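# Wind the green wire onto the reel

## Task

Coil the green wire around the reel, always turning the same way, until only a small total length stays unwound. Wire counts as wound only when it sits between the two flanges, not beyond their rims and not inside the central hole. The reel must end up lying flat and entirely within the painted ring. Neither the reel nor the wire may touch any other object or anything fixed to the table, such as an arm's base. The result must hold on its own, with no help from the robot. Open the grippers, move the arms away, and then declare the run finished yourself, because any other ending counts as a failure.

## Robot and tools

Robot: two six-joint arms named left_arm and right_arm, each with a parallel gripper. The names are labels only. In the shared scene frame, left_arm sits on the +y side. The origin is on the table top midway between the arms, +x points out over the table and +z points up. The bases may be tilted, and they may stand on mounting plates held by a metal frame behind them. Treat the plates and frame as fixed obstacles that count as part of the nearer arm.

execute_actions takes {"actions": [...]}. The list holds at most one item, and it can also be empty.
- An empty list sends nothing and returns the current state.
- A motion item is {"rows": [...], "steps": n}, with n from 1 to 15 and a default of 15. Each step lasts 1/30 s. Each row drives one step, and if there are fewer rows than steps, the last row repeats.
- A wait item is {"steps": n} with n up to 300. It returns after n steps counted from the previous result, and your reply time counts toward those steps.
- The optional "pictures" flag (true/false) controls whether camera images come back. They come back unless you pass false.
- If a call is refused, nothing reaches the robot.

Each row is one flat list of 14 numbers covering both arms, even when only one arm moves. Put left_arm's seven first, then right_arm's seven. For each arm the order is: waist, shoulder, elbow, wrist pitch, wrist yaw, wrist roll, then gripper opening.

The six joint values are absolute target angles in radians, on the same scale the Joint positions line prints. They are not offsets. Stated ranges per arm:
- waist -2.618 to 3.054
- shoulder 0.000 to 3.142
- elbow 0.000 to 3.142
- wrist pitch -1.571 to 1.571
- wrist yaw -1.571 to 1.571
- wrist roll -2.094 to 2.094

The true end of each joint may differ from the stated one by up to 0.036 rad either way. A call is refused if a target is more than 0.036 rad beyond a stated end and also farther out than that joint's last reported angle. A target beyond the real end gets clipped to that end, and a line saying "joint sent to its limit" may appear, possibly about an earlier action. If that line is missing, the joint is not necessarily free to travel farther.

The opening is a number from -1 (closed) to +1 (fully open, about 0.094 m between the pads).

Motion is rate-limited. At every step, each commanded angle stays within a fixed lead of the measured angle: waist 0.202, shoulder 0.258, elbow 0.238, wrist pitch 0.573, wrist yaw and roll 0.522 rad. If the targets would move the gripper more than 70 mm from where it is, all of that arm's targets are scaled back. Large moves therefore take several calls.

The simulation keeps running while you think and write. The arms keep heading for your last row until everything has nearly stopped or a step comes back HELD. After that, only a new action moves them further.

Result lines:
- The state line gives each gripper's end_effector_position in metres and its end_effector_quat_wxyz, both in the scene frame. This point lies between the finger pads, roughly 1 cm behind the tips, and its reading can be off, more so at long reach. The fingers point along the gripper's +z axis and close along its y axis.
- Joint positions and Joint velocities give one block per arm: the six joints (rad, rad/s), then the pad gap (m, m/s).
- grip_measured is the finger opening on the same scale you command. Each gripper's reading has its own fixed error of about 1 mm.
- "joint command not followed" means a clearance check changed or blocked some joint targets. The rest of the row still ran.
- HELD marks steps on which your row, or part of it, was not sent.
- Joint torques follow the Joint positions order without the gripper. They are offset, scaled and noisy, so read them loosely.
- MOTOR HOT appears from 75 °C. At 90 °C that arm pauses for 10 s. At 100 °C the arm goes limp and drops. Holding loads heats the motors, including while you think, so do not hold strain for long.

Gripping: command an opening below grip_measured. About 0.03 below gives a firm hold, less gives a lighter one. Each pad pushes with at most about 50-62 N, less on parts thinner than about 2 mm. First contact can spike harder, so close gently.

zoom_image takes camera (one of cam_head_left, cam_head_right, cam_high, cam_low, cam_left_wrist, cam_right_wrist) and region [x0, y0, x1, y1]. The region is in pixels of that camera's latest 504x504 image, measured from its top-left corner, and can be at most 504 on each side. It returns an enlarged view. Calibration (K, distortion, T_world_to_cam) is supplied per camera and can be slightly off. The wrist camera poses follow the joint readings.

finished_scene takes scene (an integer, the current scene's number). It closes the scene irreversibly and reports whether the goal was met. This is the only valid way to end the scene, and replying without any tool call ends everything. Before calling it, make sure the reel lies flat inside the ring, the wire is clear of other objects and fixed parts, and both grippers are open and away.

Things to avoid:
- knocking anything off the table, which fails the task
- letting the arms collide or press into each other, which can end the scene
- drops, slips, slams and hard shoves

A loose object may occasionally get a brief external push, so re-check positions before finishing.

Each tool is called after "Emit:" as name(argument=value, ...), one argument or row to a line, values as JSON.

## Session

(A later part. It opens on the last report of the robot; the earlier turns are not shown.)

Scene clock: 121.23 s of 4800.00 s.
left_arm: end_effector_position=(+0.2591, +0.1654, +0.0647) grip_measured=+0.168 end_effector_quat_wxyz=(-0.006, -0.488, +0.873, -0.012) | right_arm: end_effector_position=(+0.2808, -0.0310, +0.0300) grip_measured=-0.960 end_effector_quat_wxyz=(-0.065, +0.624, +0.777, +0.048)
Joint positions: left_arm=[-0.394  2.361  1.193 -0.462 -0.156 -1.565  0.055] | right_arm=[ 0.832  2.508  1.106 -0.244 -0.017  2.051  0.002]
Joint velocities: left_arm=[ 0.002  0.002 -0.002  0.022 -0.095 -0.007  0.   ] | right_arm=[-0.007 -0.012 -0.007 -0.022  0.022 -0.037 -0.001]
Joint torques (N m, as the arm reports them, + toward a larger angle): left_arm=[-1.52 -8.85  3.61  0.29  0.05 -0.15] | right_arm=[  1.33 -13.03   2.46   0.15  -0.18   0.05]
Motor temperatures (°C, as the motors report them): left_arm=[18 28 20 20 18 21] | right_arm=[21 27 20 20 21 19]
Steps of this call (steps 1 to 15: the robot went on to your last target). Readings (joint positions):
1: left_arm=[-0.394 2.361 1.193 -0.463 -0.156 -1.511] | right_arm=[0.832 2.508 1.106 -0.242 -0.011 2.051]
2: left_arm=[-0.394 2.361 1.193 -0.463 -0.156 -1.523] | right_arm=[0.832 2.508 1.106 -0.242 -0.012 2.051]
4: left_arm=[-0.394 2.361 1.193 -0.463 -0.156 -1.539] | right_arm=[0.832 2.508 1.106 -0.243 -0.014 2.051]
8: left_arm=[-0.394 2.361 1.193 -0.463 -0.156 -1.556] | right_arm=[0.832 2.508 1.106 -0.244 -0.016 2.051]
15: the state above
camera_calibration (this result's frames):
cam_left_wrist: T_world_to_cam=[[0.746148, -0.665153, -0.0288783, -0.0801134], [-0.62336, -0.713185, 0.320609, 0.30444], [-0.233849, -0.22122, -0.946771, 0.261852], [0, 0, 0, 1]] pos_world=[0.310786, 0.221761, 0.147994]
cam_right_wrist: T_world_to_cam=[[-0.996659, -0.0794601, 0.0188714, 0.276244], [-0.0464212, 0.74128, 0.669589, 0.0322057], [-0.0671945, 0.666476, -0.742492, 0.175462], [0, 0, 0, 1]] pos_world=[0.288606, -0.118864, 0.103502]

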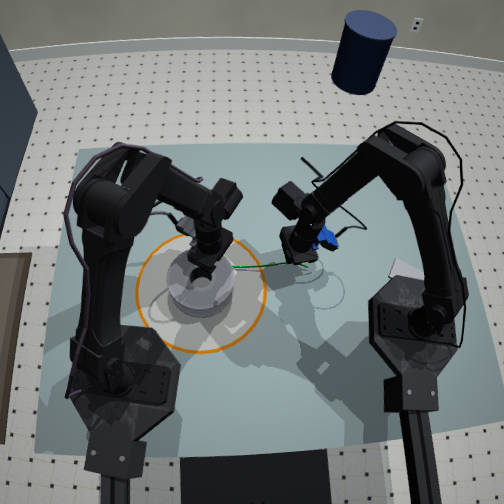

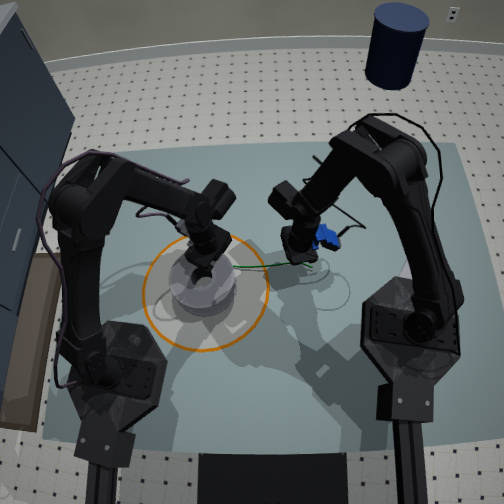

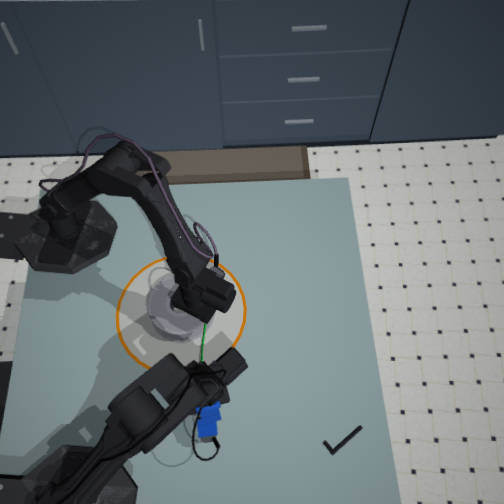

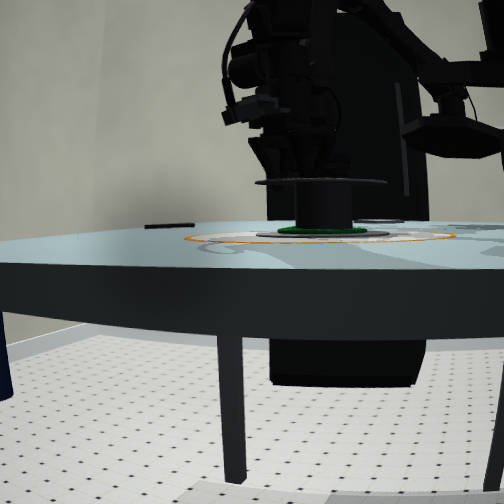

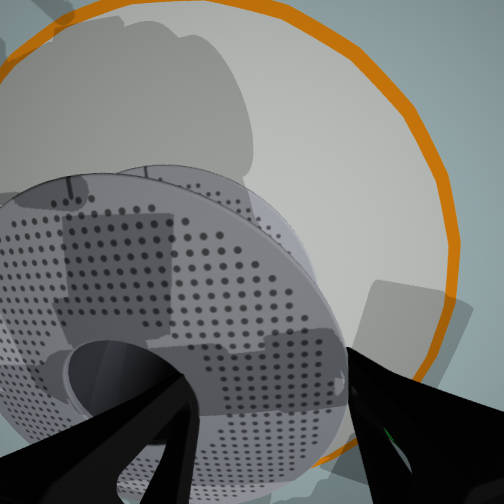

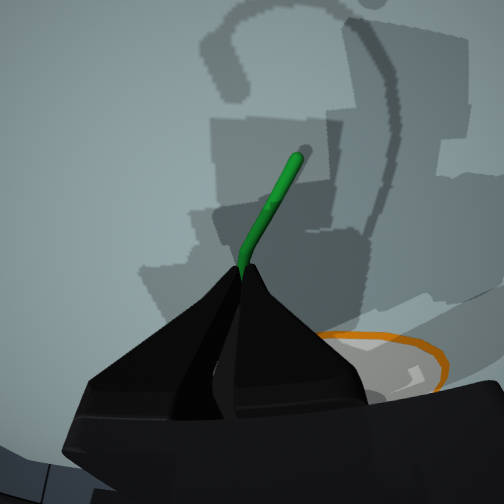

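Emit:
execute_actions(
  actions=[
    {"rows":[[-0.39,2.355,1.185,-0.475,-0.15,-1.58,1,0.833,2.49,1.1,-0.28,-0.02,2.06,-0.98],[-0.39,2.355,1.185,-0.475,-0.15,-1.58,1,0.833,2.49,1.1,-0.28,-0.02,2.06,-0.98],[-0.39,2.355,1.185,-0.475,-0.15,-1.58,1,0.833,2.49,1.1,-0.28,-0.02,2.06,-0.98],[-0.39,2.355,1.185,-0.475,-0.15,-1.58,1,0.833,2.49,1.1,-0.28,-0.02,2.06,-0.98],[-0.39,2.355,1.185,-0.475,-0.15,-1.58,1,0.833,2.49,1.1,-0.28,-0.02,2.06,-0.98],[-0.39,2.355,1.185,-0.475,-0.15,-1.58,1,0.833,2.49,1.1,-0.28,-0.02,2.06,-0.98],[-0.39,2.335,1.185,-0.5,-0.15,-1.58,1,0.833,2.49,1.1,-0.28,-0.02,2.06,-0.98],[-0.39,2.31,1.185,-0.52,-0.15,-1.58,1,0.833,2.49,1.1,-0.28,-0.02,2.06,-0.98],[-0.39,2.29,1.185,-0.545,-0.15,-1.58,1,0.833,2.49,1.1,-0.28,-0.02,2.06,-0.98],[-0.39,2.27,1.185,-0.565,-0.15,-1.58,1,0.833,2.49,1.1,-0.28,-0.02,2.06,-0.98]],"steps":15},
  ],
  pictures=false,
)

Emit:
execute_actions(
  actions=[
    {"rows":[[-0.39,2.27,1.185,-0.565,-0.15,1.62,1,0.833,2.49,1.1,-0.28,-0.02,2.06,-0.98]],"steps":15},
  ],
  pictures=false,
)

Emit:
execute_actions(
  actions=[
    {"steps":22},
  ],
)

Scene clock: 125.13 s of 4800.00 s.
left_arm: end_effector_position=(+0.2637, +0.1678, +0.0924) grip_measured=+1.000 end_effector_quat_wxyz=(-0.003, -0.492, +0.870, -0.021) | right_arm: end_effector_position=(+0.2802, -0.0314, +0.0300) grip_measured=-0.960 end_effector_quat_wxyz=(-0.066, +0.624, +0.777, +0.046)
Joint positions: left_arm=[-0.394  2.278  1.193 -0.526 -0.153 -1.571  0.094] | right_arm=[ 0.832  2.508  1.106 -0.247 -0.017  2.051  0.002]
Joint velocities: left_arm=[-0.007 -0.1   -0.002 -0.037  0.007 -0.007  0.   ] | right_arm=[-0.012  0.007 -0.022 -0.022  0.007  0.022 -0.   ]
Joint torques (N m, as the arm reports them, + toward a larger angle): left_arm=[-1.58 -8.33  4.18  0.07  0.02 -0.11] | right_arm=[  1.29 -13.05   2.47   0.18  -0.11   0.06]
Motor temperatures (°C, as the motors report them): left_arm=[18 28 20 20 18 21] | right_arm=[21 27 20 20 21 19]
Steps of this call (steps 1 to 15: the robot went on to your last target; steps 16 to 90: nothing new was sent; then 0.40 s passed at rest; steps 91 to 105: all 15 steps of this action). Readings (joint positions):
91: left_arm=[-0.394 2.361 1.193 -0.462 -0.156 -1.568] | right_arm=[0.832 2.508 1.106 -0.244 -0.017 2.051]
92: left_arm=[-0.394 2.361 1.193 -0.462 -0.156 -1.568] | right_arm=[0.832 2.508 1.106 -0.244 -0.017 2.051]
94: left_arm=[-0.394 2.361 1.193 -0.463 -0.155 -1.570] | right_arm=[0.832 2.508 1.106 -0.246 -0.017 2.051]
98: left_arm=[-0.394 2.358 1.193 -0.470 -0.154 -1.571] | right_arm=[0.832 2.508 1.106 -0.247 -0.017 2.051]
105: the state above

Scene clock: 125.63 s of 4800.00 s.
left_arm: end_effector_position=(+0.2594, +0.1705, +0.0929) grip_measured=+1.000 end_effector_quat_wxyz=(+0.002, +0.211, +0.977, -0.014) | right_arm: end_effector_position=(+0.2802, -0.0314, +0.0300) grip_measured=-0.960 end_effector_quat_wxyz=(-0.066, +0.624, +0.777, +0.046)
Joint positions: left_arm=[-0.394  2.277  1.193 -0.549 -0.153 -0.12   0.094] | right_arm=[ 0.832  2.508  1.106 -0.247 -0.017  2.051  0.002]
Joint velocities: left_arm=[-0.022 -0.002 -0.007 -0.037  0.022  2.806  0.   ] | right_arm=[-0.022  0.002 -0.022  0.022  0.007 -0.022 -0.001]
Joint torques (N m, as the arm reports them, + toward a larger angle): left_arm=[-1.58 -8.58  3.75  0.21 -0.03  0.09] | right_arm=[  1.33 -13.04   2.46   0.18  -0.1    0.06]
Motor temperatures (°C, as the motors report them): left_arm=[18 28 20 20 18 21] | right_arm=[21 27 20 20 21 19]
Steps of this call (steps 1 to 15: all 15 steps of this action). Readings (joint positions):
1: left_arm=[-0.394 2.277 1.193 -0.530 -0.153 -1.496] | right_arm=[0.832 2.508 1.106 -0.247 -0.017 2.051]
2: left_arm=[-0.394 2.277 1.193 -0.532 -0.153 -1.397] | right_arm=[0.832 2.508 1.106 -0.247 -0.017 2.051]
4: left_arm=[-0.394 2.277 1.193 -0.539 -0.153 -1.200] | right_arm=[0.832 2.508 1.106 -0.247 -0.017 2.051]
8: left_arm=[-0.394 2.277 1.193 -0.545 -0.153 -0.808] | right_arm=[0.832 2.508 1.106 -0.247 -0.017 2.051]
15: the state above

Scene clock: 126.37 s of 4800.00 s.
left_arm: end_effector_position=(+0.2592, +0.1706, +0.0929) grip_measured=+1.000 end_effector_quat_wxyz=(+0.011, +0.867, +0.499, -0.008) | right_arm: end_effector_position=(+0.2802, -0.0314, +0.0300) grip_measured=-0.960 end_effector_quat_wxyz=(-0.066, +0.624, +0.777, +0.046)
Joint positions: left_arm=[-0.394  2.277  1.193 -0.55  -0.153  1.551  0.094] | right_arm=[ 0.832  2.508  1.106 -0.247 -0.017  2.051  0.002]
Joint velocities: left_arm=[ 0.012 -0.007  0.002  0.051  0.022  0.418  0.   ] | right_arm=[ 0.007  0.007  0.017 -0.022 -0.051 -0.007  0.   ]
Joint torques (N m, as the arm reports them, + toward a larger angle): left_arm=[-1.54 -8.67  3.84  0.24  0.03  0.13] | right_arm=[  1.3  -13.05   2.44   0.18  -0.11   0.05]
Motor temperatures (°C, as the motors report them): left_arm=[18 28 20 20 18 21] | right_arm=[21 27 20 20 21 19]
Steps of this call (steps 1 to 22: the robot went on to your last target). Readings (joint positions):
1: left_arm=[-0.394 2.277 1.193 -0.549 -0.153 -0.022] | right_arm=[0.832 2.508 1.106 -0.247 -0.017 2.051]
2: left_arm=[-0.394 2.277 1.193 -0.549 -0.153 0.076] | right_arm=[0.832 2.508 1.106 -0.247 -0.017 2.051]
4: left_arm=[-0.394 2.277 1.193 -0.550 -0.153 0.273] | right_arm=[0.832 2.508 1.106 -0.247 -0.017 2.051]
8: left_arm=[-0.394 2.277 1.193 -0.550 -0.153 0.666] | right_arm=[0.832 2.508 1.106 -0.247 -0.017 2.051]
22: the state above
camera_calibration (this result's frames):
cam_left_wrist: T_world_to_cam=[[-0.762569, 0.643893, -0.062365, 0.0949196], [0.605933, 0.744707, 0.279744, -0.264431], [0.226569, 0.175535, -0.958047, 0.103724], [0, 0, 0, 1]] pos_world=[0.209109, 0.117598, 0.179265]
cam_right_wrist: T_world_to_cam=[[-0.996574, -0.0798456, 0.0215479, 0.275471], [-0.0450253, 0.742373, 0.668472, 0.0322012], [-0.0693711, 0.665212, -0.743425, 0.176277], [0, 0, 0, 1]] pos_world=[0.288205, -0.119172, 0.103587]

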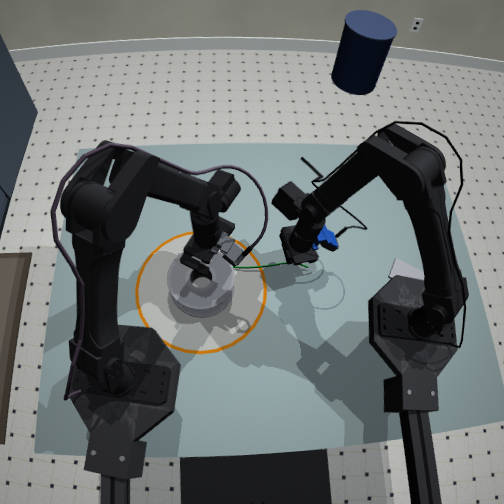

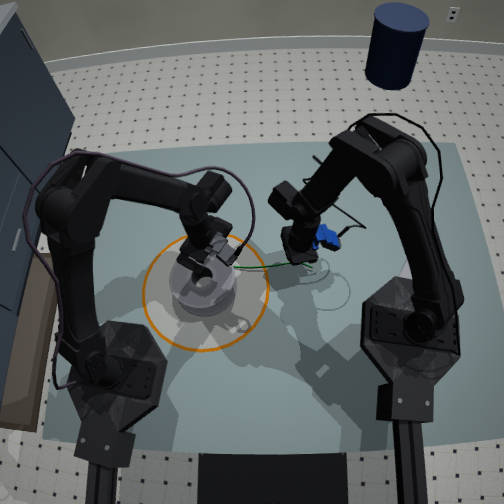

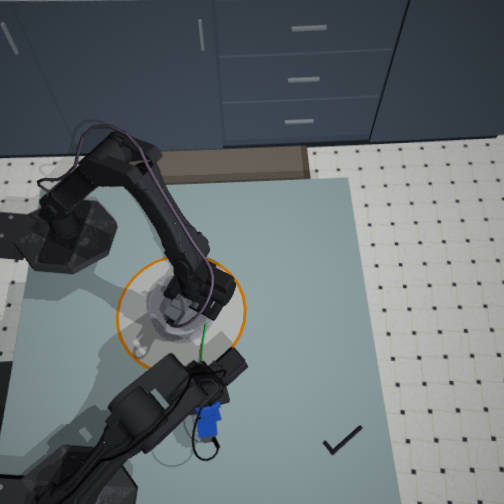

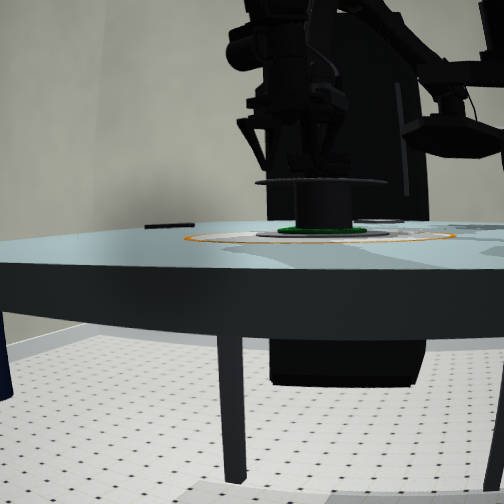

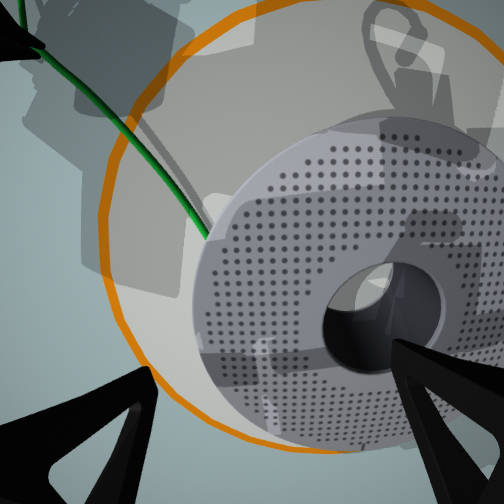

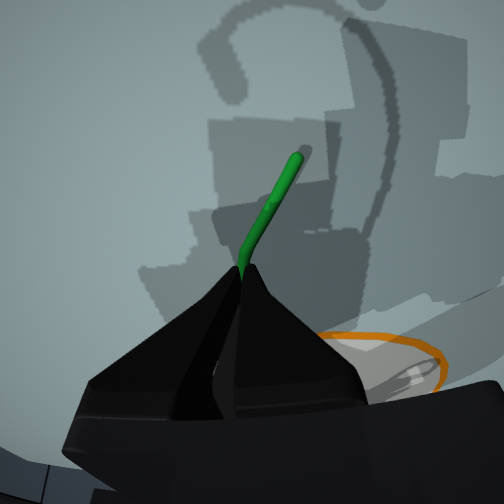

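Emit:
execute_actions(
  actions=[
    {"rows":[[-0.39,2.29,1.185,-0.545,-0.15,1.62,1,0.833,2.49,1.1,-0.28,-0.02,2.06,-0.98],[-0.39,2.31,1.185,-0.52,-0.15,1.62,1,0.833,2.49,1.1,-0.28,-0.02,2.06,-0.98],[-0.39,2.335,1.185,-0.5,-0.15,1.62,1,0.833,2.49,1.1,-0.28,-0.02,2.06,-0.98],[-0.39,2.355,1.185,-0.475,-0.15,1.62,1,0.833,2.49,1.1,-0.28,-0.02,2.06,-0.98]],"steps":12},
  ],
  pictures=false,
)

Emit:
execute_actions(
  actions=[
    {"rows":[[-0.39,2.355,1.185,-0.475,-0.15,1.62,0.8,0.833,2.49,1.1,-0.28,-0.02,2.06,-0.98],[-0.39,2.355,1.185,-0.475,-0.15,1.62,0.6,0.833,2.49,1.1,-0.28,-0.02,2.06,-0.98],[-0.39,2.355,1.185,-0.475,-0.15,1.62,0.45,0.833,2.49,1.1,-0.28,-0.02,2.06,-0.98],[-0.39,2.355,1.185,-0.475,-0.15,1.62,0.35,0.833,2.49,1.1,-0.28,-0.02,2.06,-0.98],[-0.39,2.355,1.185,-0.475,-0.15,1.62,0.25,0.833,2.49,1.1,-0.28,-0.02,2.06,-0.98],[-0.39,2.355,1.185,-0.475,-0.15,1.62,0.2,0.833,2.49,1.1,-0.28,-0.02,2.06,-0.98],[-0.39,2.355,1.185,-0.475,-0.15,1.62,0.15,0.833,2.49,1.1,-0.28,-0.02,2.06,-0.98]],"steps":15},
  ],
)

Scene clock: 130.37 s of 4800.00 s.
left_arm: end_effector_position=(+0.2511, +0.1694, +0.0636) grip_measured=+1.000 end_effector_quat_wxyz=(-0.003, +0.883, +0.470, -0.016) | right_arm: end_effector_position=(+0.2802, -0.0314, +0.0300) grip_measured=-0.960 end_effector_quat_wxyz=(-0.066, +0.624, +0.777, +0.046)
Joint positions: left_arm=[-0.394  2.365  1.193 -0.495 -0.153  1.612  0.094] | right_arm=[ 0.832  2.508  1.106 -0.247 -0.017  2.051  0.002]
Joint velocities: left_arm=[-0.012  0.002 -0.012  0.095 -0.066  0.007  0.   ] | right_arm=[ 0.002  0.002  0.002  0.007  0.037 -0.037 -0.002]
Joint torques (N m, as the arm reports them, + toward a larger angle): left_arm=[-1.72 -8.87  3.66  0.36  0.01  0.15] | right_arm=[  1.31 -13.02   2.47   0.18  -0.11   0.06]
Motor temperatures (°C, as the motors report them): left_arm=[18 28 20 20 18 21] | right_arm=[21 27 20 20 21 19]
Steps of this call (steps 1 to 30: the robot went on to your last target; steps 31 to 100: nothing new was sent; then 0.27 s passed at rest; steps 101 to 112: all 12 steps of this action). Readings (joint positions):
101: left_arm=[-0.394 2.277 1.193 -0.550 -0.153 1.611] | right_arm=[0.832 2.508 1.106 -0.247 -0.017 2.051]
102: left_arm=[-0.394 2.280 1.193 -0.547 -0.153 1.611] | right_arm=[0.832 2.508 1.106 -0.247 -0.017 2.051]
104: left_arm=[-0.394 2.301 1.193 -0.528 -0.153 1.611] | right_arm=[0.832 2.508 1.106 -0.247 -0.017 2.051]
108: left_arm=[-0.394 2.357 1.193 -0.502 -0.153 1.611] | right_arm=[0.832 2.508 1.106 -0.247 -0.017 2.051]
112: the state above

Scene clock: 130.87 s of 4800.00 s.
left_arm: end_effector_position=(+0.2544, +0.1672, +0.0636) grip_measured=+0.169 end_effector_quat_wxyz=(+0.004, +0.882, +0.470, -0.013) | right_arm: end_effector_position=(+0.2801, -0.0313, +0.0300) grip_measured=-0.960 end_effector_quat_wxyz=(-0.066, +0.624, +0.777, +0.047)
Joint positions: left_arm=[-0.394  2.365  1.193 -0.479 -0.152  1.614  0.055] | right_arm=[ 0.832  2.508  1.106 -0.247 -0.018  2.051  0.002]
Joint velocities: left_arm=[ 0.012  0.002  0.002  0.007 -0.037  0.037 -0.001] | right_arm=[-0.007 -0.012 -0.017  0.022 -0.007 -0.051  0.   ]
Joint torques (N m, as the arm reports them, + toward a larger angle): left_arm=[-1.63 -9.18  3.7   0.42  0.02  0.08] | right_arm=[  1.27 -13.     2.42   0.17  -0.1    0.05]
Motor temperatures (°C, as the motors report them): left_arm=[18 28 20 20 18 21] | right_arm=[21 27 20 20 21 19]
Steps of this call (steps 1 to 15: all 15 steps of this action). Readings (joint positions):
1: left_arm=[-0.394 2.365 1.193 -0.492 -0.153 1.612] | right_arm=[0.832 2.508 1.106 -0.247 -0.017 2.051]
2: left_arm=[-0.394 2.365 1.193 -0.491 -0.153 1.612] | right_arm=[0.832 2.508 1.106 -0.247 -0.017 2.051]
4: left_arm=[-0.394 2.365 1.193 -0.485 -0.153 1.612] | right_arm=[0.832 2.508 1.106 -0.247 -0.017 2.051]
8: left_arm=[-0.394 2.365 1.193 -0.479 -0.152 1.614] | right_arm=[0.832 2.508 1.106 -0.247 -0.018 2.051]
15: the state above
camera_calibration (this result's frames):
cam_left_wrist: T_world_to_cam=[[-0.719414, 0.692982, -0.0471184, 0.0714819], [0.657215, 0.701093, 0.276655, -0.256321], [0.224751, 0.168062, -0.959814, 0.0791287], [0, 0, 0, 1]] pos_world=[0.202099, 0.116871, 0.150229]
cam_right_wrist: T_world_to_cam=[[-0.996567, -0.0798768, 0.0217672, 0.275421], [-0.044881, 0.742176, 0.6687, 0.0321011], [-0.0695687, 0.665427, -0.743214, 0.176303], [0, 0, 0, 1]] pos_world=[0.288182, -0.119142, 0.10357]

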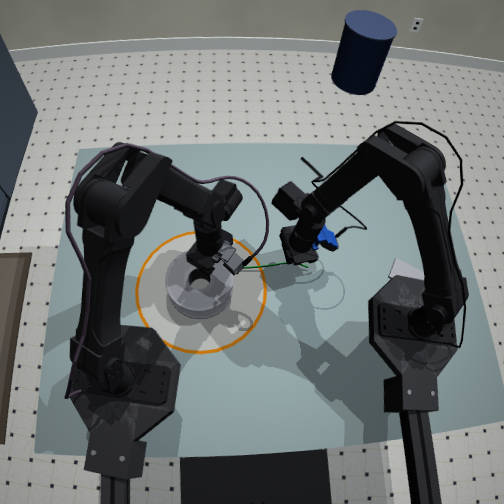

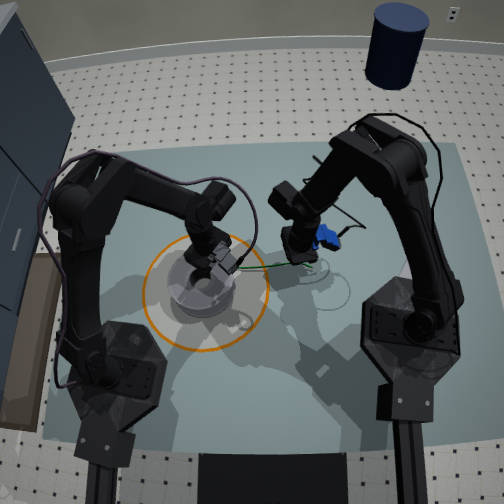

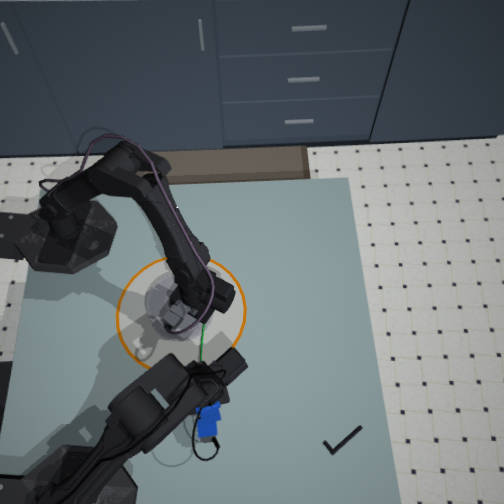

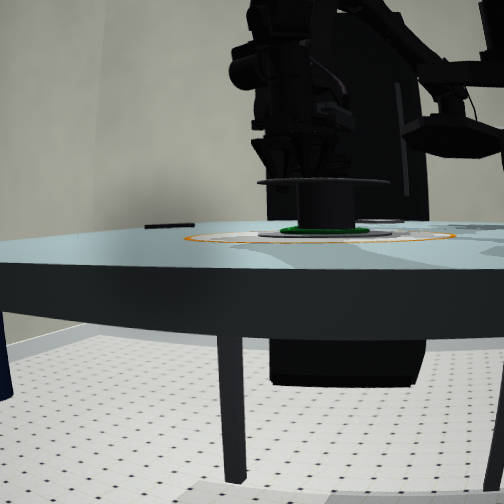

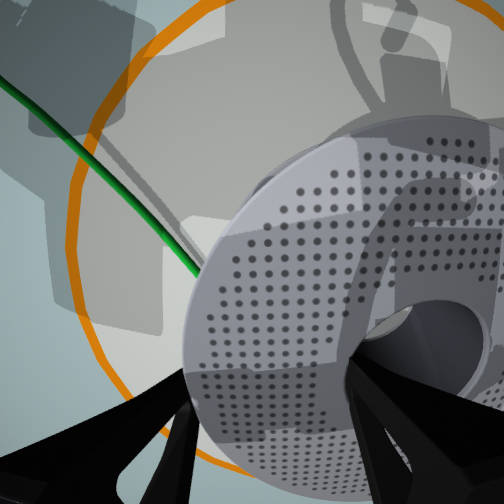

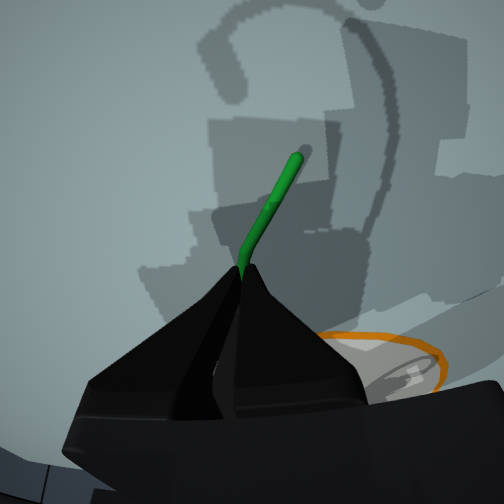

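Emit:
execute_actions(
  actions=[
    {"rows":[[-0.39,2.355,1.185,-0.475,-0.15,1.5,0.15,0.833,2.49,1.1,-0.28,-0.03,2.06,-0.98],[-0.39,2.355,1.185,-0.475,-0.15,1.4,0.15,0.833,2.49,1.1,-0.28,-0.04,2.06,-0.98],[-0.39,2.355,1.185,-0.475,-0.15,1.3,0.15,0.833,2.49,1.1,-0.27,-0.05,2.06,-0.98],[-0.39,2.355,1.185,-0.475,-0.15,1.2,0.15,0.833,2.49,1.1,-0.26,-0.06,2.06,-0.98],[-0.39,2.355,1.185,-0.475,-0.15,1.1,0.15,0.833,2.49,1.1,-0.25,-0.07,2.06,-0.98],[-0.39,2.355,1.185,-0.475,-0.15,1.0,0.15,0.833,2.49,1.1,-0.24,-0.08,2.06,-0.98],[-0.39,2.355,1.185,-0.475,-0.15,0.0,0.15,0.833,2.49,1.1,-0.23,-0.09,2.06,-0.98]],"steps":15},
  ],
  pictures=false,
)

Emit:
execute_actions(
  actions=[
    {"steps":18},
  ],
)

Scene clock: 135.10 s of 4800.00 s.
left_arm: end_effector_position=(+0.2560, +0.1667, +0.0636) grip_measured=+0.169 end_effector_quat_wxyz=(-0.000, +0.479, +0.878, -0.012) | right_arm: end_effector_position=(+0.2747, -0.0227, +0.0319) grip_measured=-0.960 end_effector_quat_wxyz=(-0.093, +0.621, +0.776, +0.055)
Joint positions: left_arm=[-0.394  2.365  1.193 -0.473 -0.154  0.452  0.055] | right_arm=[ 0.832  2.508  1.106 -0.241 -0.075  2.051  0.002]
Joint velocities: left_arm=[ 0.002 -0.002 -0.002  0.022  0.051 -2.835 -0.001] | right_arm=[-0.022 -0.017 -0.017  0.022 -0.037  0.022 -0.001]
Joint torques (N m, as the arm reports them, + toward a larger angle): left_arm=[-1.55 -9.2   3.61  0.28  0.06  0.03] | right_arm=[  1.35 -13.05   2.59   0.6   -0.18   0.06]
Motor temperatures (°C, as the motors report them): left_arm=[18 28 20 20 18 21] | right_arm=[21 27 20 20 21 19]
Steps of this call (steps 1 to 15: the robot went on to your last target; steps 16 to 90: nothing new was sent; then 0.73 s passed at rest; steps 91 to 105: all 15 steps of this action). Readings (joint positions):
91: left_arm=[-0.394 2.365 1.193 -0.479 -0.152 1.600] | right_arm=[0.832 2.508 1.106 -0.247 -0.019 2.051]
92: left_arm=[-0.394 2.365 1.193 -0.479 -0.153 1.568] | right_arm=[0.832 2.508 1.106 -0.247 -0.022 2.051]
94: left_arm=[-0.394 2.365 1.193 -0.479 -0.153 1.465] | right_arm=[0.832 2.508 1.106 -0.247 -0.032 2.051]
98: left_arm=[-0.394 2.365 1.193 -0.477 -0.155 1.136] | right_arm=[0.832 2.508 1.106 -0.245 -0.058 2.051]
105: the state above

Scene clock: 135.70 s of 4800.00 s.
left_arm: end_effector_position=(+0.2573, +0.1659, +0.0636) grip_measured=+0.169 end_effector_quat_wxyz=(+0.000, +0.279, +0.960, -0.012) | right_arm: end_effector_position=(+0.2756, -0.0201, +0.0324) grip_measured=-0.960 end_effector_quat_wxyz=(-0.096, +0.621, +0.775, +0.061)
Joint positions: left_arm=[-0.394  2.365  1.193 -0.466 -0.154  0.019  0.055] | right_arm=[ 0.832  2.508  1.106 -0.231 -0.083  2.051  0.002]
Joint velocities: left_arm=[-0.012  0.002 -0.012 -0.037 -0.007 -0.11  -0.002] | right_arm=[ 0.007  0.012  0.022 -0.007  0.066  0.11  -0.   ]
Joint torques (N m, as the arm reports them, + toward a larger angle): left_arm=[-1.65 -8.89  3.67  0.34  0.03 -0.18] | right_arm=[  1.29 -13.11   2.45   0.53  -0.19   0.05]
Motor temperatures (°C, as the motors report them): left_arm=[18 28 20 20 18 21] | right_arm=[21 27 20 20 21 19]
Steps of this call (steps 1 to 18: the robot went on to your last target). Readings (joint positions):
1: left_arm=[-0.394 2.365 1.193 -0.472 -0.154 0.364] | right_arm=[0.832 2.508 1.106 -0.241 -0.076 2.051]
2: left_arm=[-0.394 2.365 1.193 -0.470 -0.154 0.292] | right_arm=[0.832 2.508 1.106 -0.240 -0.077 2.051]
4: left_arm=[-0.394 2.365 1.193 -0.468 -0.154 0.190] | right_arm=[0.832 2.508 1.106 -0.238 -0.079 2.051]
8: left_arm=[-0.394 2.365 1.193 -0.466 -0.154 0.084] | right_arm=[0.832 2.508 1.106 -0.232 -0.083 2.051]
18: the state above
camera_calibration (this result's frames):
cam_left_wrist: T_world_to_cam=[[-0.67499, -0.737408, -0.02486, 0.298929], [-0.710495, 0.640532, 0.291403, 0.103747], [-0.198959, 0.214357, -0.956277, 0.179813], [0, 0, 0, 1]] pos_world=[0.311262, 0.115435, 0.14915]
cam_right_wrist: T_world_to_cam=[[-0.995312, -0.0847102, 0.0466664, 0.270545], [-0.0261617, 0.700353, 0.713317, 0.0145343], [-0.0931082, 0.708752, -0.699286, 0.176224], [0, 0, 0, 1]] pos_world=[0.286064, -0.11216, 0.100238]

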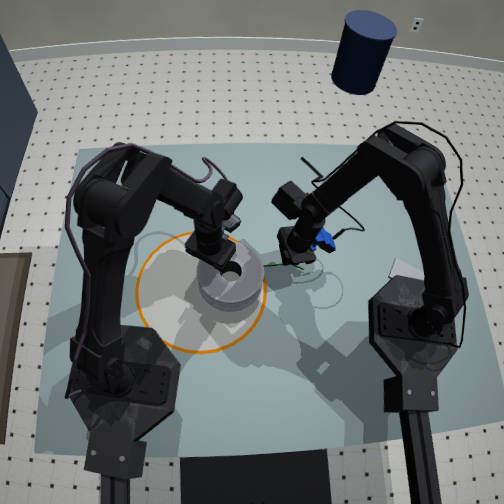

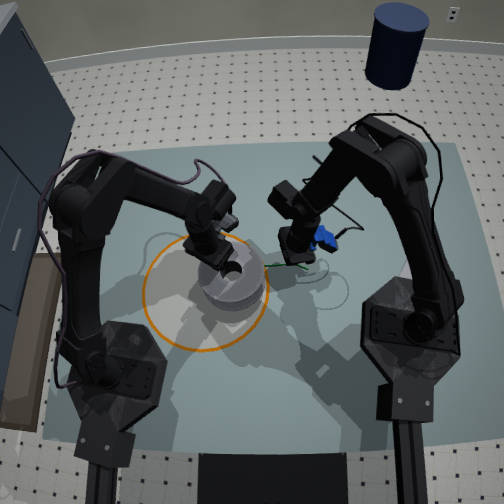

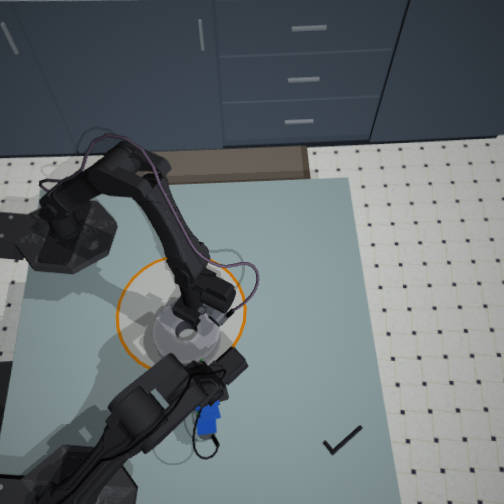

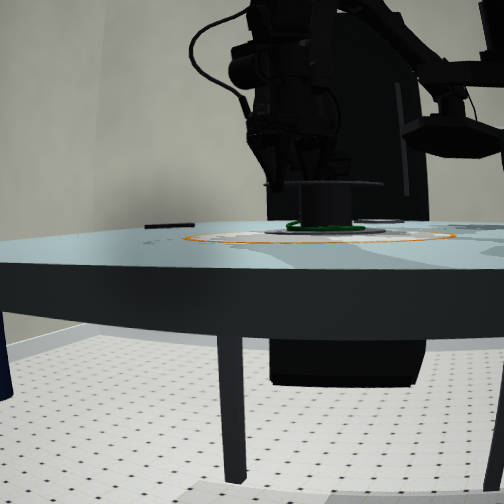

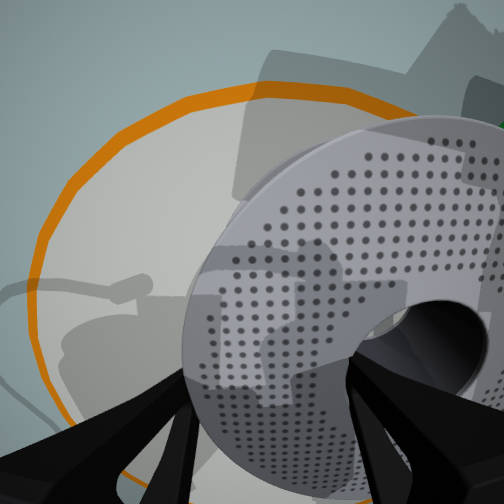

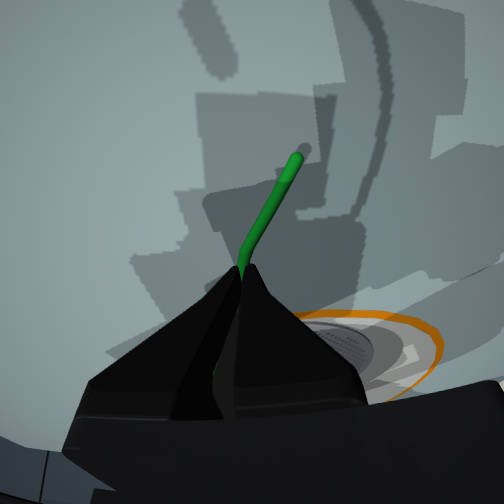

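Emit:
execute_actions(
  actions=[
    {"rows":[[-0.39,2.355,1.185,-0.475,-0.15,-0.05,0.15,0.833,2.5,1.1,-0.2,-0.095,2.06,-0.98],[-0.39,2.355,1.185,-0.475,-0.15,-0.1,0.15,0.833,2.505,1.1,-0.17,-0.1,2.06,-0.98],[-0.39,2.355,1.185,-0.475,-0.15,-0.15,0.15,0.833,2.51,1.1,-0.14,-0.105,2.06,-0.98],[-0.39,2.355,1.185,-0.475,-0.15,-0.2,0.15,0.833,2.515,1.1,-0.11,-0.11,2.06,-0.98],[-0.39,2.355,1.185,-0.475,-0.15,-0.25,0.15,0.833,2.52,1.1,-0.08,-0.115,2.06,-0.98],[-0.39,2.355,1.185,-0.475,-0.15,-0.3,0.15,0.833,2.525,1.1,-0.06,-0.12,2.06,-0.98],[-0.39,2.355,1.185,-0.475,-0.15,-0.35,0.15,0.833,2.53,1.1,-0.04,-0.125,2.06,-0.98],[-0.39,2.355,1.185,-0.475,-0.15,-0.4,0.15,0.833,2.535,1.1,-0.02,-0.13,2.06,-0.98],[-0.39,2.355,1.185,-0.475,-0.15,-0.45,0.15,0.833,2.54,1.1,0.0,-0.135,2.06,-0.98],[-0.39,2.355,1.185,-0.475,-0.15,-0.5,0.15,0.833,2.545,1.1,0.02,-0.14,2.06,-0.98],[-0.39,2.355,1.185,-0.475,-0.15,-0.55,0.15,0.833,2.55,1.1,0.04,-0.145,2.06,-0.98],[-0.39,2.355,1.185,-0.475,-0.15,-0.6,0.15,0.833,2.555,1.1,0.06,-0.15,2.06,-0.98],[-0.39,2.355,1.185,-0.475,-0.15,-0.65,0.15,0.833,2.56,1.1,0.08,-0.15,2.06,-0.98],[-0.39,2.355,1.185,-0.475,-0.15,-0.7,0.15,0.833,2.565,1.1,0.1,-0.15,2.06,-0.98]],"steps":15},
  ],
  pictures=false,
)

Emit:
execute_actions(
  actions=[
    {"steps":15},
  ],
)

Scene clock: 144.50 s of 4800.00 s.
left_arm: end_effector_position=(+0.2575, +0.1661, +0.0636) grip_measured=+0.169 end_effector_quat_wxyz=(-0.003, +0.010, +1.000, -0.011) | right_arm: end_effector_position=(+0.3108, +0.0199, +0.0339) grip_measured=-0.960 end_effector_quat_wxyz=(-0.096, +0.612, +0.766, +0.173)
Joint positions: left_arm=[-0.394  2.365  1.193 -0.466 -0.156 -0.527  0.055] | right_arm=[ 0.832  2.542  1.106  0.026 -0.128  2.051  0.002]
Joint velocities: left_arm=[-0.002 -0.017 -0.007  0.022 -0.051 -1.092 -0.   ] | right_arm=[ 0.007  0.159  0.012  0.374 -0.051 -0.037 -0.001]
Joint torques (N m, as the arm reports them, + toward a larger angle): left_arm=[-1.61 -9.07  3.49  0.25  0.1  -0.05] | right_arm=[  1.38 -10.86   2.71   1.    -0.29   0.05]
Motor temperatures (°C, as the motors report them): left_arm=[18 28 20 20 18 21] | right_arm=[21 27 20 20 21 19]
Steps of this call (steps 1 to 30: the robot went on to your last target; steps 31 to 100: nothing new was sent; then 4.97 s passed at rest; steps 101 to 115: all 15 steps of this action). Readings (joint positions):
101: left_arm=[-0.394 2.365 1.193 -0.466 -0.154 0.004] | right_arm=[0.832 2.508 1.106 -0.229 -0.084 2.051]
102: left_arm=[-0.394 2.365 1.193 -0.466 -0.154 -0.011] | right_arm=[0.832 2.508 1.106 -0.223 -0.084 2.051]
104: left_arm=[-0.394 2.365 1.193 -0.466 -0.154 -0.062] | right_arm=[0.832 2.508 1.106 -0.199 -0.088 2.051]
108: left_arm=[-0.394 2.365 1.193 -0.466 -0.155 -0.212] | right_arm=[0.832 2.508 1.106 -0.118 -0.101 2.051]
115: the state above

Scene clock: 145.00 s of 4800.00 s.
left_arm: end_effector_position=(+0.2575, +0.1662, +0.0635) grip_measured=+0.169 end_effector_quat_wxyz=(-0.003, -0.068, +0.998, -0.011) | right_arm: end_effector_position=(+0.3187, +0.0284, +0.0351) grip_measured=-0.960 end_effector_quat_wxyz=(-0.094, +0.609, +0.762, +0.199)
Joint positions: left_arm=[-0.394  2.365  1.193 -0.466 -0.156 -0.683  0.055] | right_arm=[ 0.832  2.552  1.106  0.088 -0.137  2.051  0.002]
Joint velocities: left_arm=[ 0.007 -0.002 -0.012 -0.007  0.007  0.007  0.001] | right_arm=[-0.012  0.002 -0.002  0.081  0.007 -0.066  0.001]
Joint torques (N m, as the arm reports them, + toward a larger angle): left_arm=[-1.5  -9.09  3.47  0.31  0.07 -0.11] | right_arm=[  1.33 -10.94   2.71   1.07  -0.26   0.06]
Motor temperatures (°C, as the motors report them): left_arm=[18 28 20 20 18 21] | right_arm=[21 27 20 20 21 19]
Steps of this call (steps 1 to 15: the robot went on to your last target). Readings (joint positions):
1: left_arm=[-0.394 2.365 1.193 -0.466 -0.156 -0.560] | right_arm=[0.832 2.547 1.106 0.039 -0.130 2.051]
2: left_arm=[-0.394 2.365 1.193 -0.466 -0.156 -0.586] | right_arm=[0.832 2.550 1.106 0.048 -0.131 2.051]
4: left_arm=[-0.394 2.365 1.193 -0.466 -0.156 -0.623] | right_arm=[0.832 2.552 1.106 0.062 -0.134 2.051]
8: left_arm=[-0.394 2.365 1.193 -0.466 -0.156 -0.662] | right_arm=[0.832 2.552 1.106 0.079 -0.136 2.051]
15: the state above
camera_calibration (this result's frames):
cam_left_wrist: T_world_to_cam=[[-0.0402465, -0.998896, -0.0242178, 0.179214], [-0.951293, 0.0308918, 0.306738, 0.266025], [-0.305651, 0.0353834, -0.951486, 0.236688], [0, 0, 0, 1]] pos_world=[0.332624, 0.162423, 0.147946]
cam_right_wrist: T_world_to_cam=[[-0.98852, -0.0504175, -0.142427, 0.320852], [-0.147207, 0.533666, 0.832785, 0.0188312], [0.0340212, 0.844191, -0.534961, 0.0975806], [0, 0, 0, 1]] pos_world=[0.316621, -0.0762497, 0.0822174]

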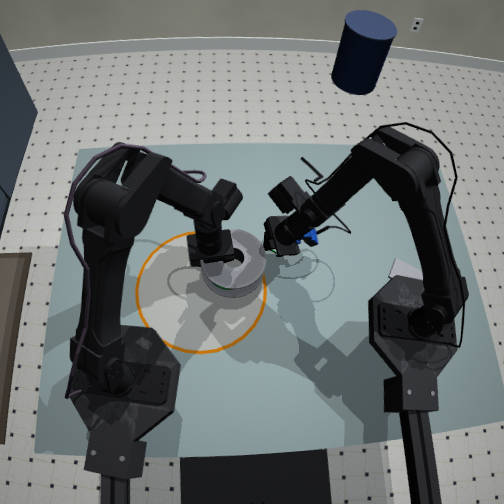

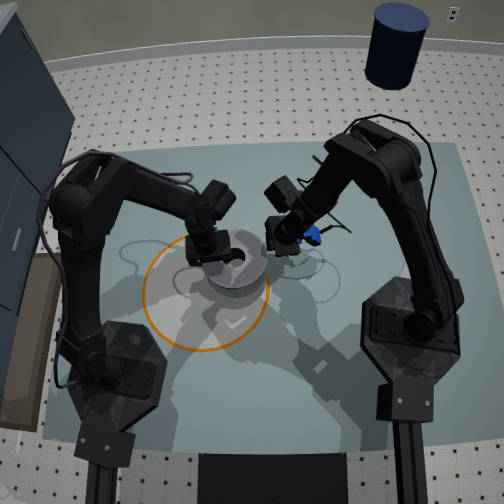

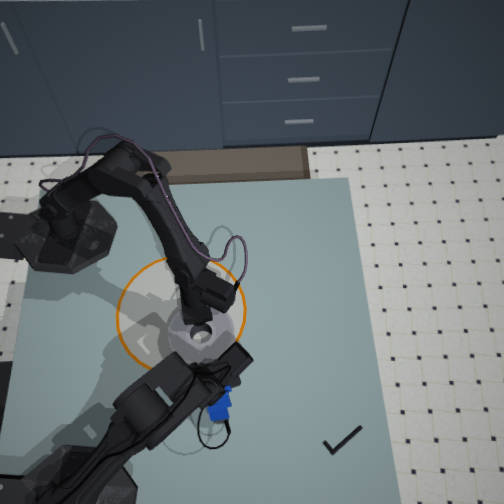

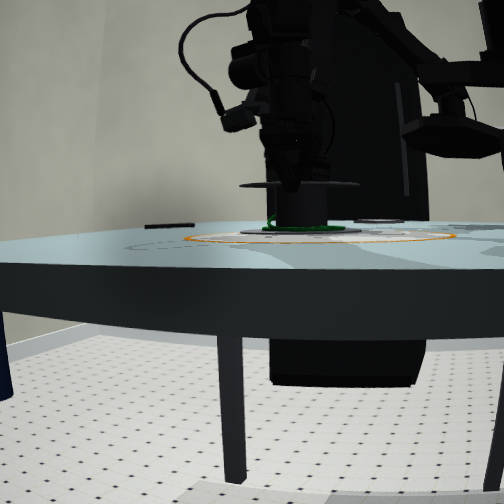

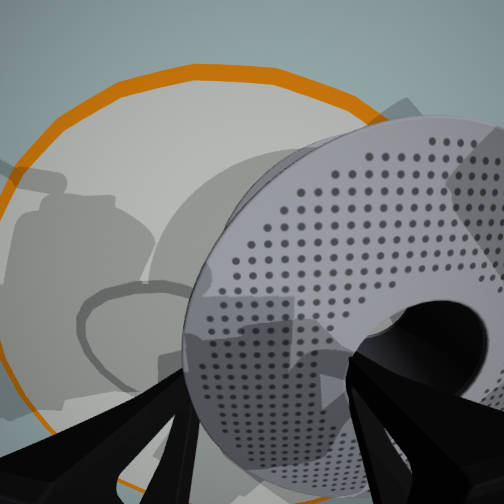

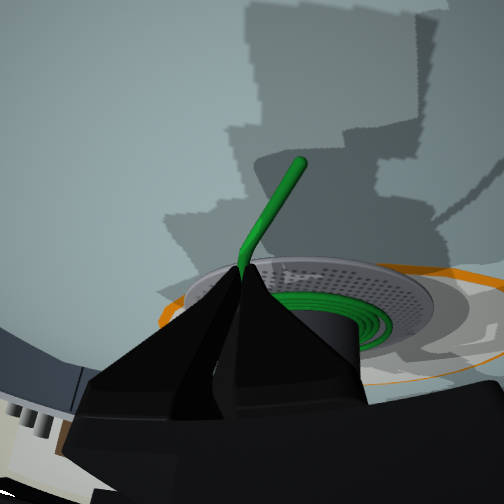

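Emit:
execute_actions(
  actions=[
    {"rows":[[-0.39,2.355,1.185,-0.475,-0.15,-0.75,0.15,0.833,2.57,1.1,0.1,-0.16,2.06,-0.98],[-0.39,2.355,1.185,-0.475,-0.15,-0.8,0.15,0.833,2.575,1.1,0.11,-0.17,2.06,-0.98],[-0.39,2.355,1.185,-0.475,-0.15,-0.85,0.15,0.833,2.58,1.1,0.12,-0.18,2.06,-0.98],[-0.39,2.355,1.185,-0.475,-0.15,-0.9,0.15,0.833,2.585,1.1,0.13,-0.19,2.06,-0.98],[-0.39,2.355,1.185,-0.475,-0.15,-0.95,0.15,0.833,2.59,1.1,0.14,-0.2,2.06,-0.98],[-0.39,2.355,1.185,-0.475,-0.15,-1.0,0.15,0.833,2.59,1.1,0.15,-0.2,2.06,-0.98],[-0.39,2.355,1.185,-0.475,-0.15,-1.05,0.15,0.833,2.59,1.1,0.15,-0.2,2.06,-0.98],[-0.39,2.355,1.185,-0.475,-0.15,-1.1,0.15,0.833,2.59,1.1,0.15,-0.2,2.06,-0.98],[-0.39,2.355,1.185,-0.475,-0.15,-1.15,0.15,0.833,2.59,1.1,0.15,-0.2,2.06,-0.98]],"steps":15},
  ],
  pictures=false,
)

Emit:
execute_actions(
  actions=[
    {"steps":12},
  ],
)

Scene clock: 149.80 s of 4800.00 s.
left_arm: end_effector_position=(+0.2574, +0.1662, +0.0635) grip_measured=+0.169 end_effector_quat_wxyz=(-0.006, -0.268, +0.963, -0.010) | right_arm: end_effector_position=(+0.3170, +0.0379, +0.0325) grip_measured=-0.960 end_effector_quat_wxyz=(-0.113, +0.602, +0.761, +0.216)
Joint positions: left_arm=[-0.394  2.365  1.193 -0.467 -0.156 -1.089  0.055] | right_arm=[ 0.832  2.575  1.106  0.138 -0.182  2.051  0.002]
Joint velocities: left_arm=[ 0.002  0.007  0.012 -0.007  0.037 -0.315  0.   ] | right_arm=[ 0.007  0.002  0.012 -0.066 -0.007 -0.037  0.001]
Joint torques (N m, as the arm reports them, + toward a larger angle): left_arm=[-1.46 -8.95  3.75  0.34  0.05 -0.15] | right_arm=[  1.39 -11.03   2.65   1.1   -0.36   0.05]
Motor temperatures (°C, as the motors report them): left_arm=[18 28 20 20 18 21] | right_arm=[21 27 20 20 21 19]
Steps of this call (steps 1 to 15: the robot went on to your last target; steps 16 to 90: nothing new was sent; then 1.30 s passed at rest; steps 91 to 105: all 15 steps of this action). Readings (joint positions):
91: left_arm=[-0.394 2.365 1.193 -0.466 -0.156 -0.695] | right_arm=[0.832 2.552 1.106 0.089 -0.139 2.051]
92: left_arm=[-0.394 2.365 1.193 -0.466 -0.156 -0.711] | right_arm=[0.832 2.552 1.106 0.090 -0.142 2.051]
94: left_arm=[-0.394 2.365 1.193 -0.466 -0.156 -0.762] | right_arm=[0.832 2.555 1.106 0.099 -0.152 2.051]
98: left_arm=[-0.394 2.365 1.193 -0.467 -0.156 -0.911] | right_arm=[0.832 2.571 1.106 0.124 -0.172 2.051]
105: the state above

Scene clock: 150.20 s of 4800.00 s.
left_arm: end_effector_position=(+0.2574, +0.1662, +0.0635) grip_measured=+0.169 end_effector_quat_wxyz=(-0.006, -0.288, +0.958, -0.010) | right_arm: end_effector_position=(+0.3174, +0.0388, +0.0330) grip_measured=-0.960 end_effector_quat_wxyz=(-0.114, +0.601, +0.760, +0.219)
Joint positions: left_arm=[-0.394  2.365  1.193 -0.467 -0.156 -1.131  0.055] | right_arm=[ 0.832  2.575  1.106  0.142 -0.185  2.051  0.002]
Joint velocities: left_arm=[ 0.002 -0.012 -0.007  0.066 -0.007  0.037  0.   ] | right_arm=[ 0.017  0.022  0.012 -0.066 -0.066 -0.095  0.   ]
Joint torques (N m, as the arm reports them, + toward a larger angle): left_arm=[-1.75 -8.98  3.53  0.3   0.03 -0.16] | right_arm=[  1.34 -10.88   2.67   1.14  -0.36   0.05]
Motor temperatures (°C, as the motors report them): left_arm=[18 28 20 20 18 21] | right_arm=[21 27 20 20 21 19]
Steps of this call (steps 1 to 12: the robot went on to your last target). Readings (joint positions):
1: left_arm=[-0.394 2.365 1.193 -0.467 -0.156 -1.098] | right_arm=[0.832 2.575 1.106 0.139 -0.182 2.051]
2: left_arm=[-0.394 2.365 1.193 -0.467 -0.156 -1.105] | right_arm=[0.832 2.575 1.106 0.139 -0.182 2.051]
4: left_arm=[-0.394 2.365 1.193 -0.467 -0.156 -1.116] | right_arm=[0.832 2.575 1.106 0.141 -0.183 2.051]
8: left_arm=[-0.394 2.365 1.193 -0.467 -0.156 -1.127] | right_arm=[0.832 2.575 1.106 0.142 -0.184 2.051]
12: the state above
camera_calibration (this result's frames):
cam_left_wrist: T_world_to_cam=[[0.396527, -0.917575, -0.0286795, 0.0535844], [-0.867326, -0.384685, 0.315852, 0.312826], [-0.30085, -0.100369, -0.948375, 0.257792], [0, 0, 0, 1]] pos_world=[0.327632, 0.195382, 0.147213]
cam_right_wrist: T_world_to_cam=[[-0.988262, -0.0554252, -0.14236, 0.3199], [-0.151287, 0.484563, 0.861575, 0.0171052], [0.0212296, 0.872999, -0.487261, 0.0891492], [0, 0, 0, 1]] pos_world=[0.31684, -0.0683852, 0.0742425]

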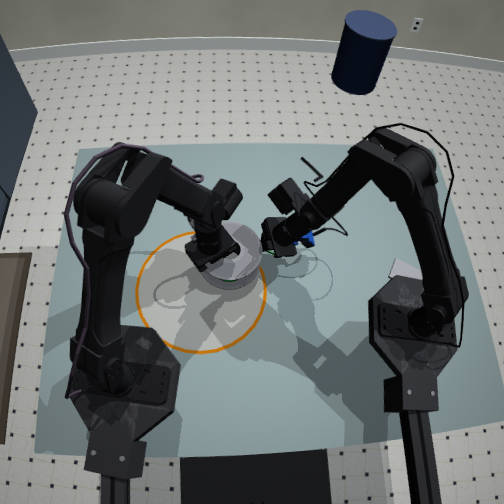

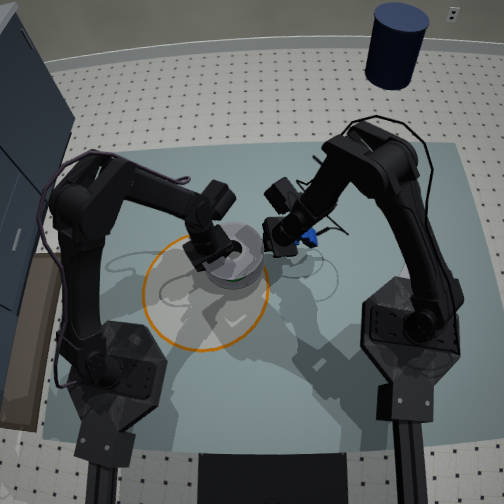

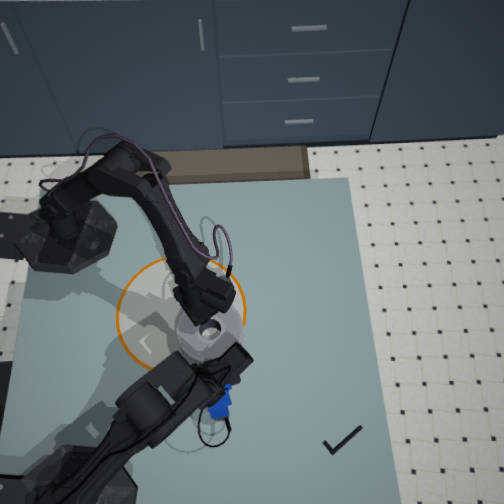

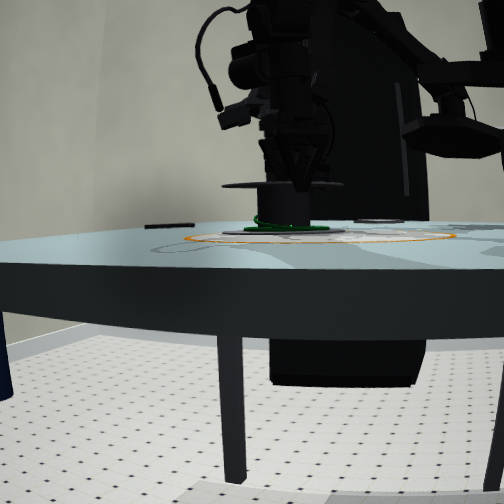

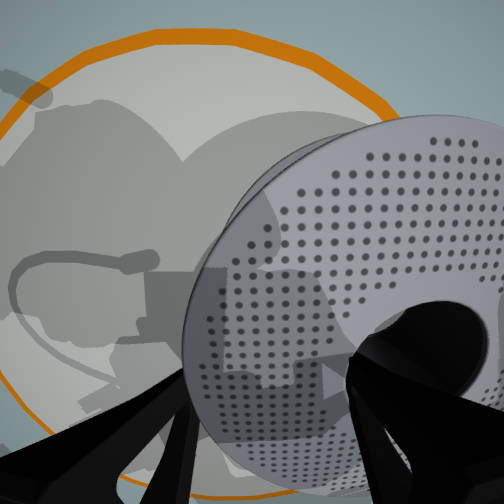

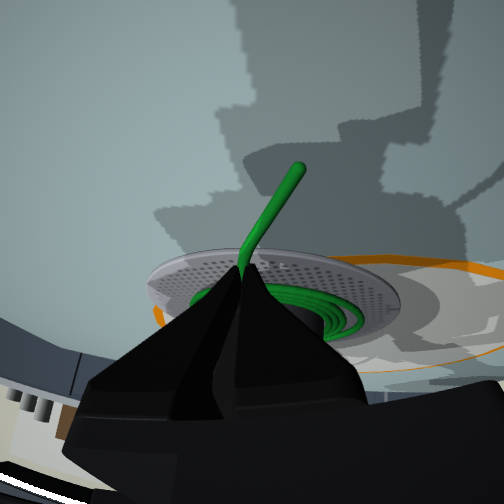

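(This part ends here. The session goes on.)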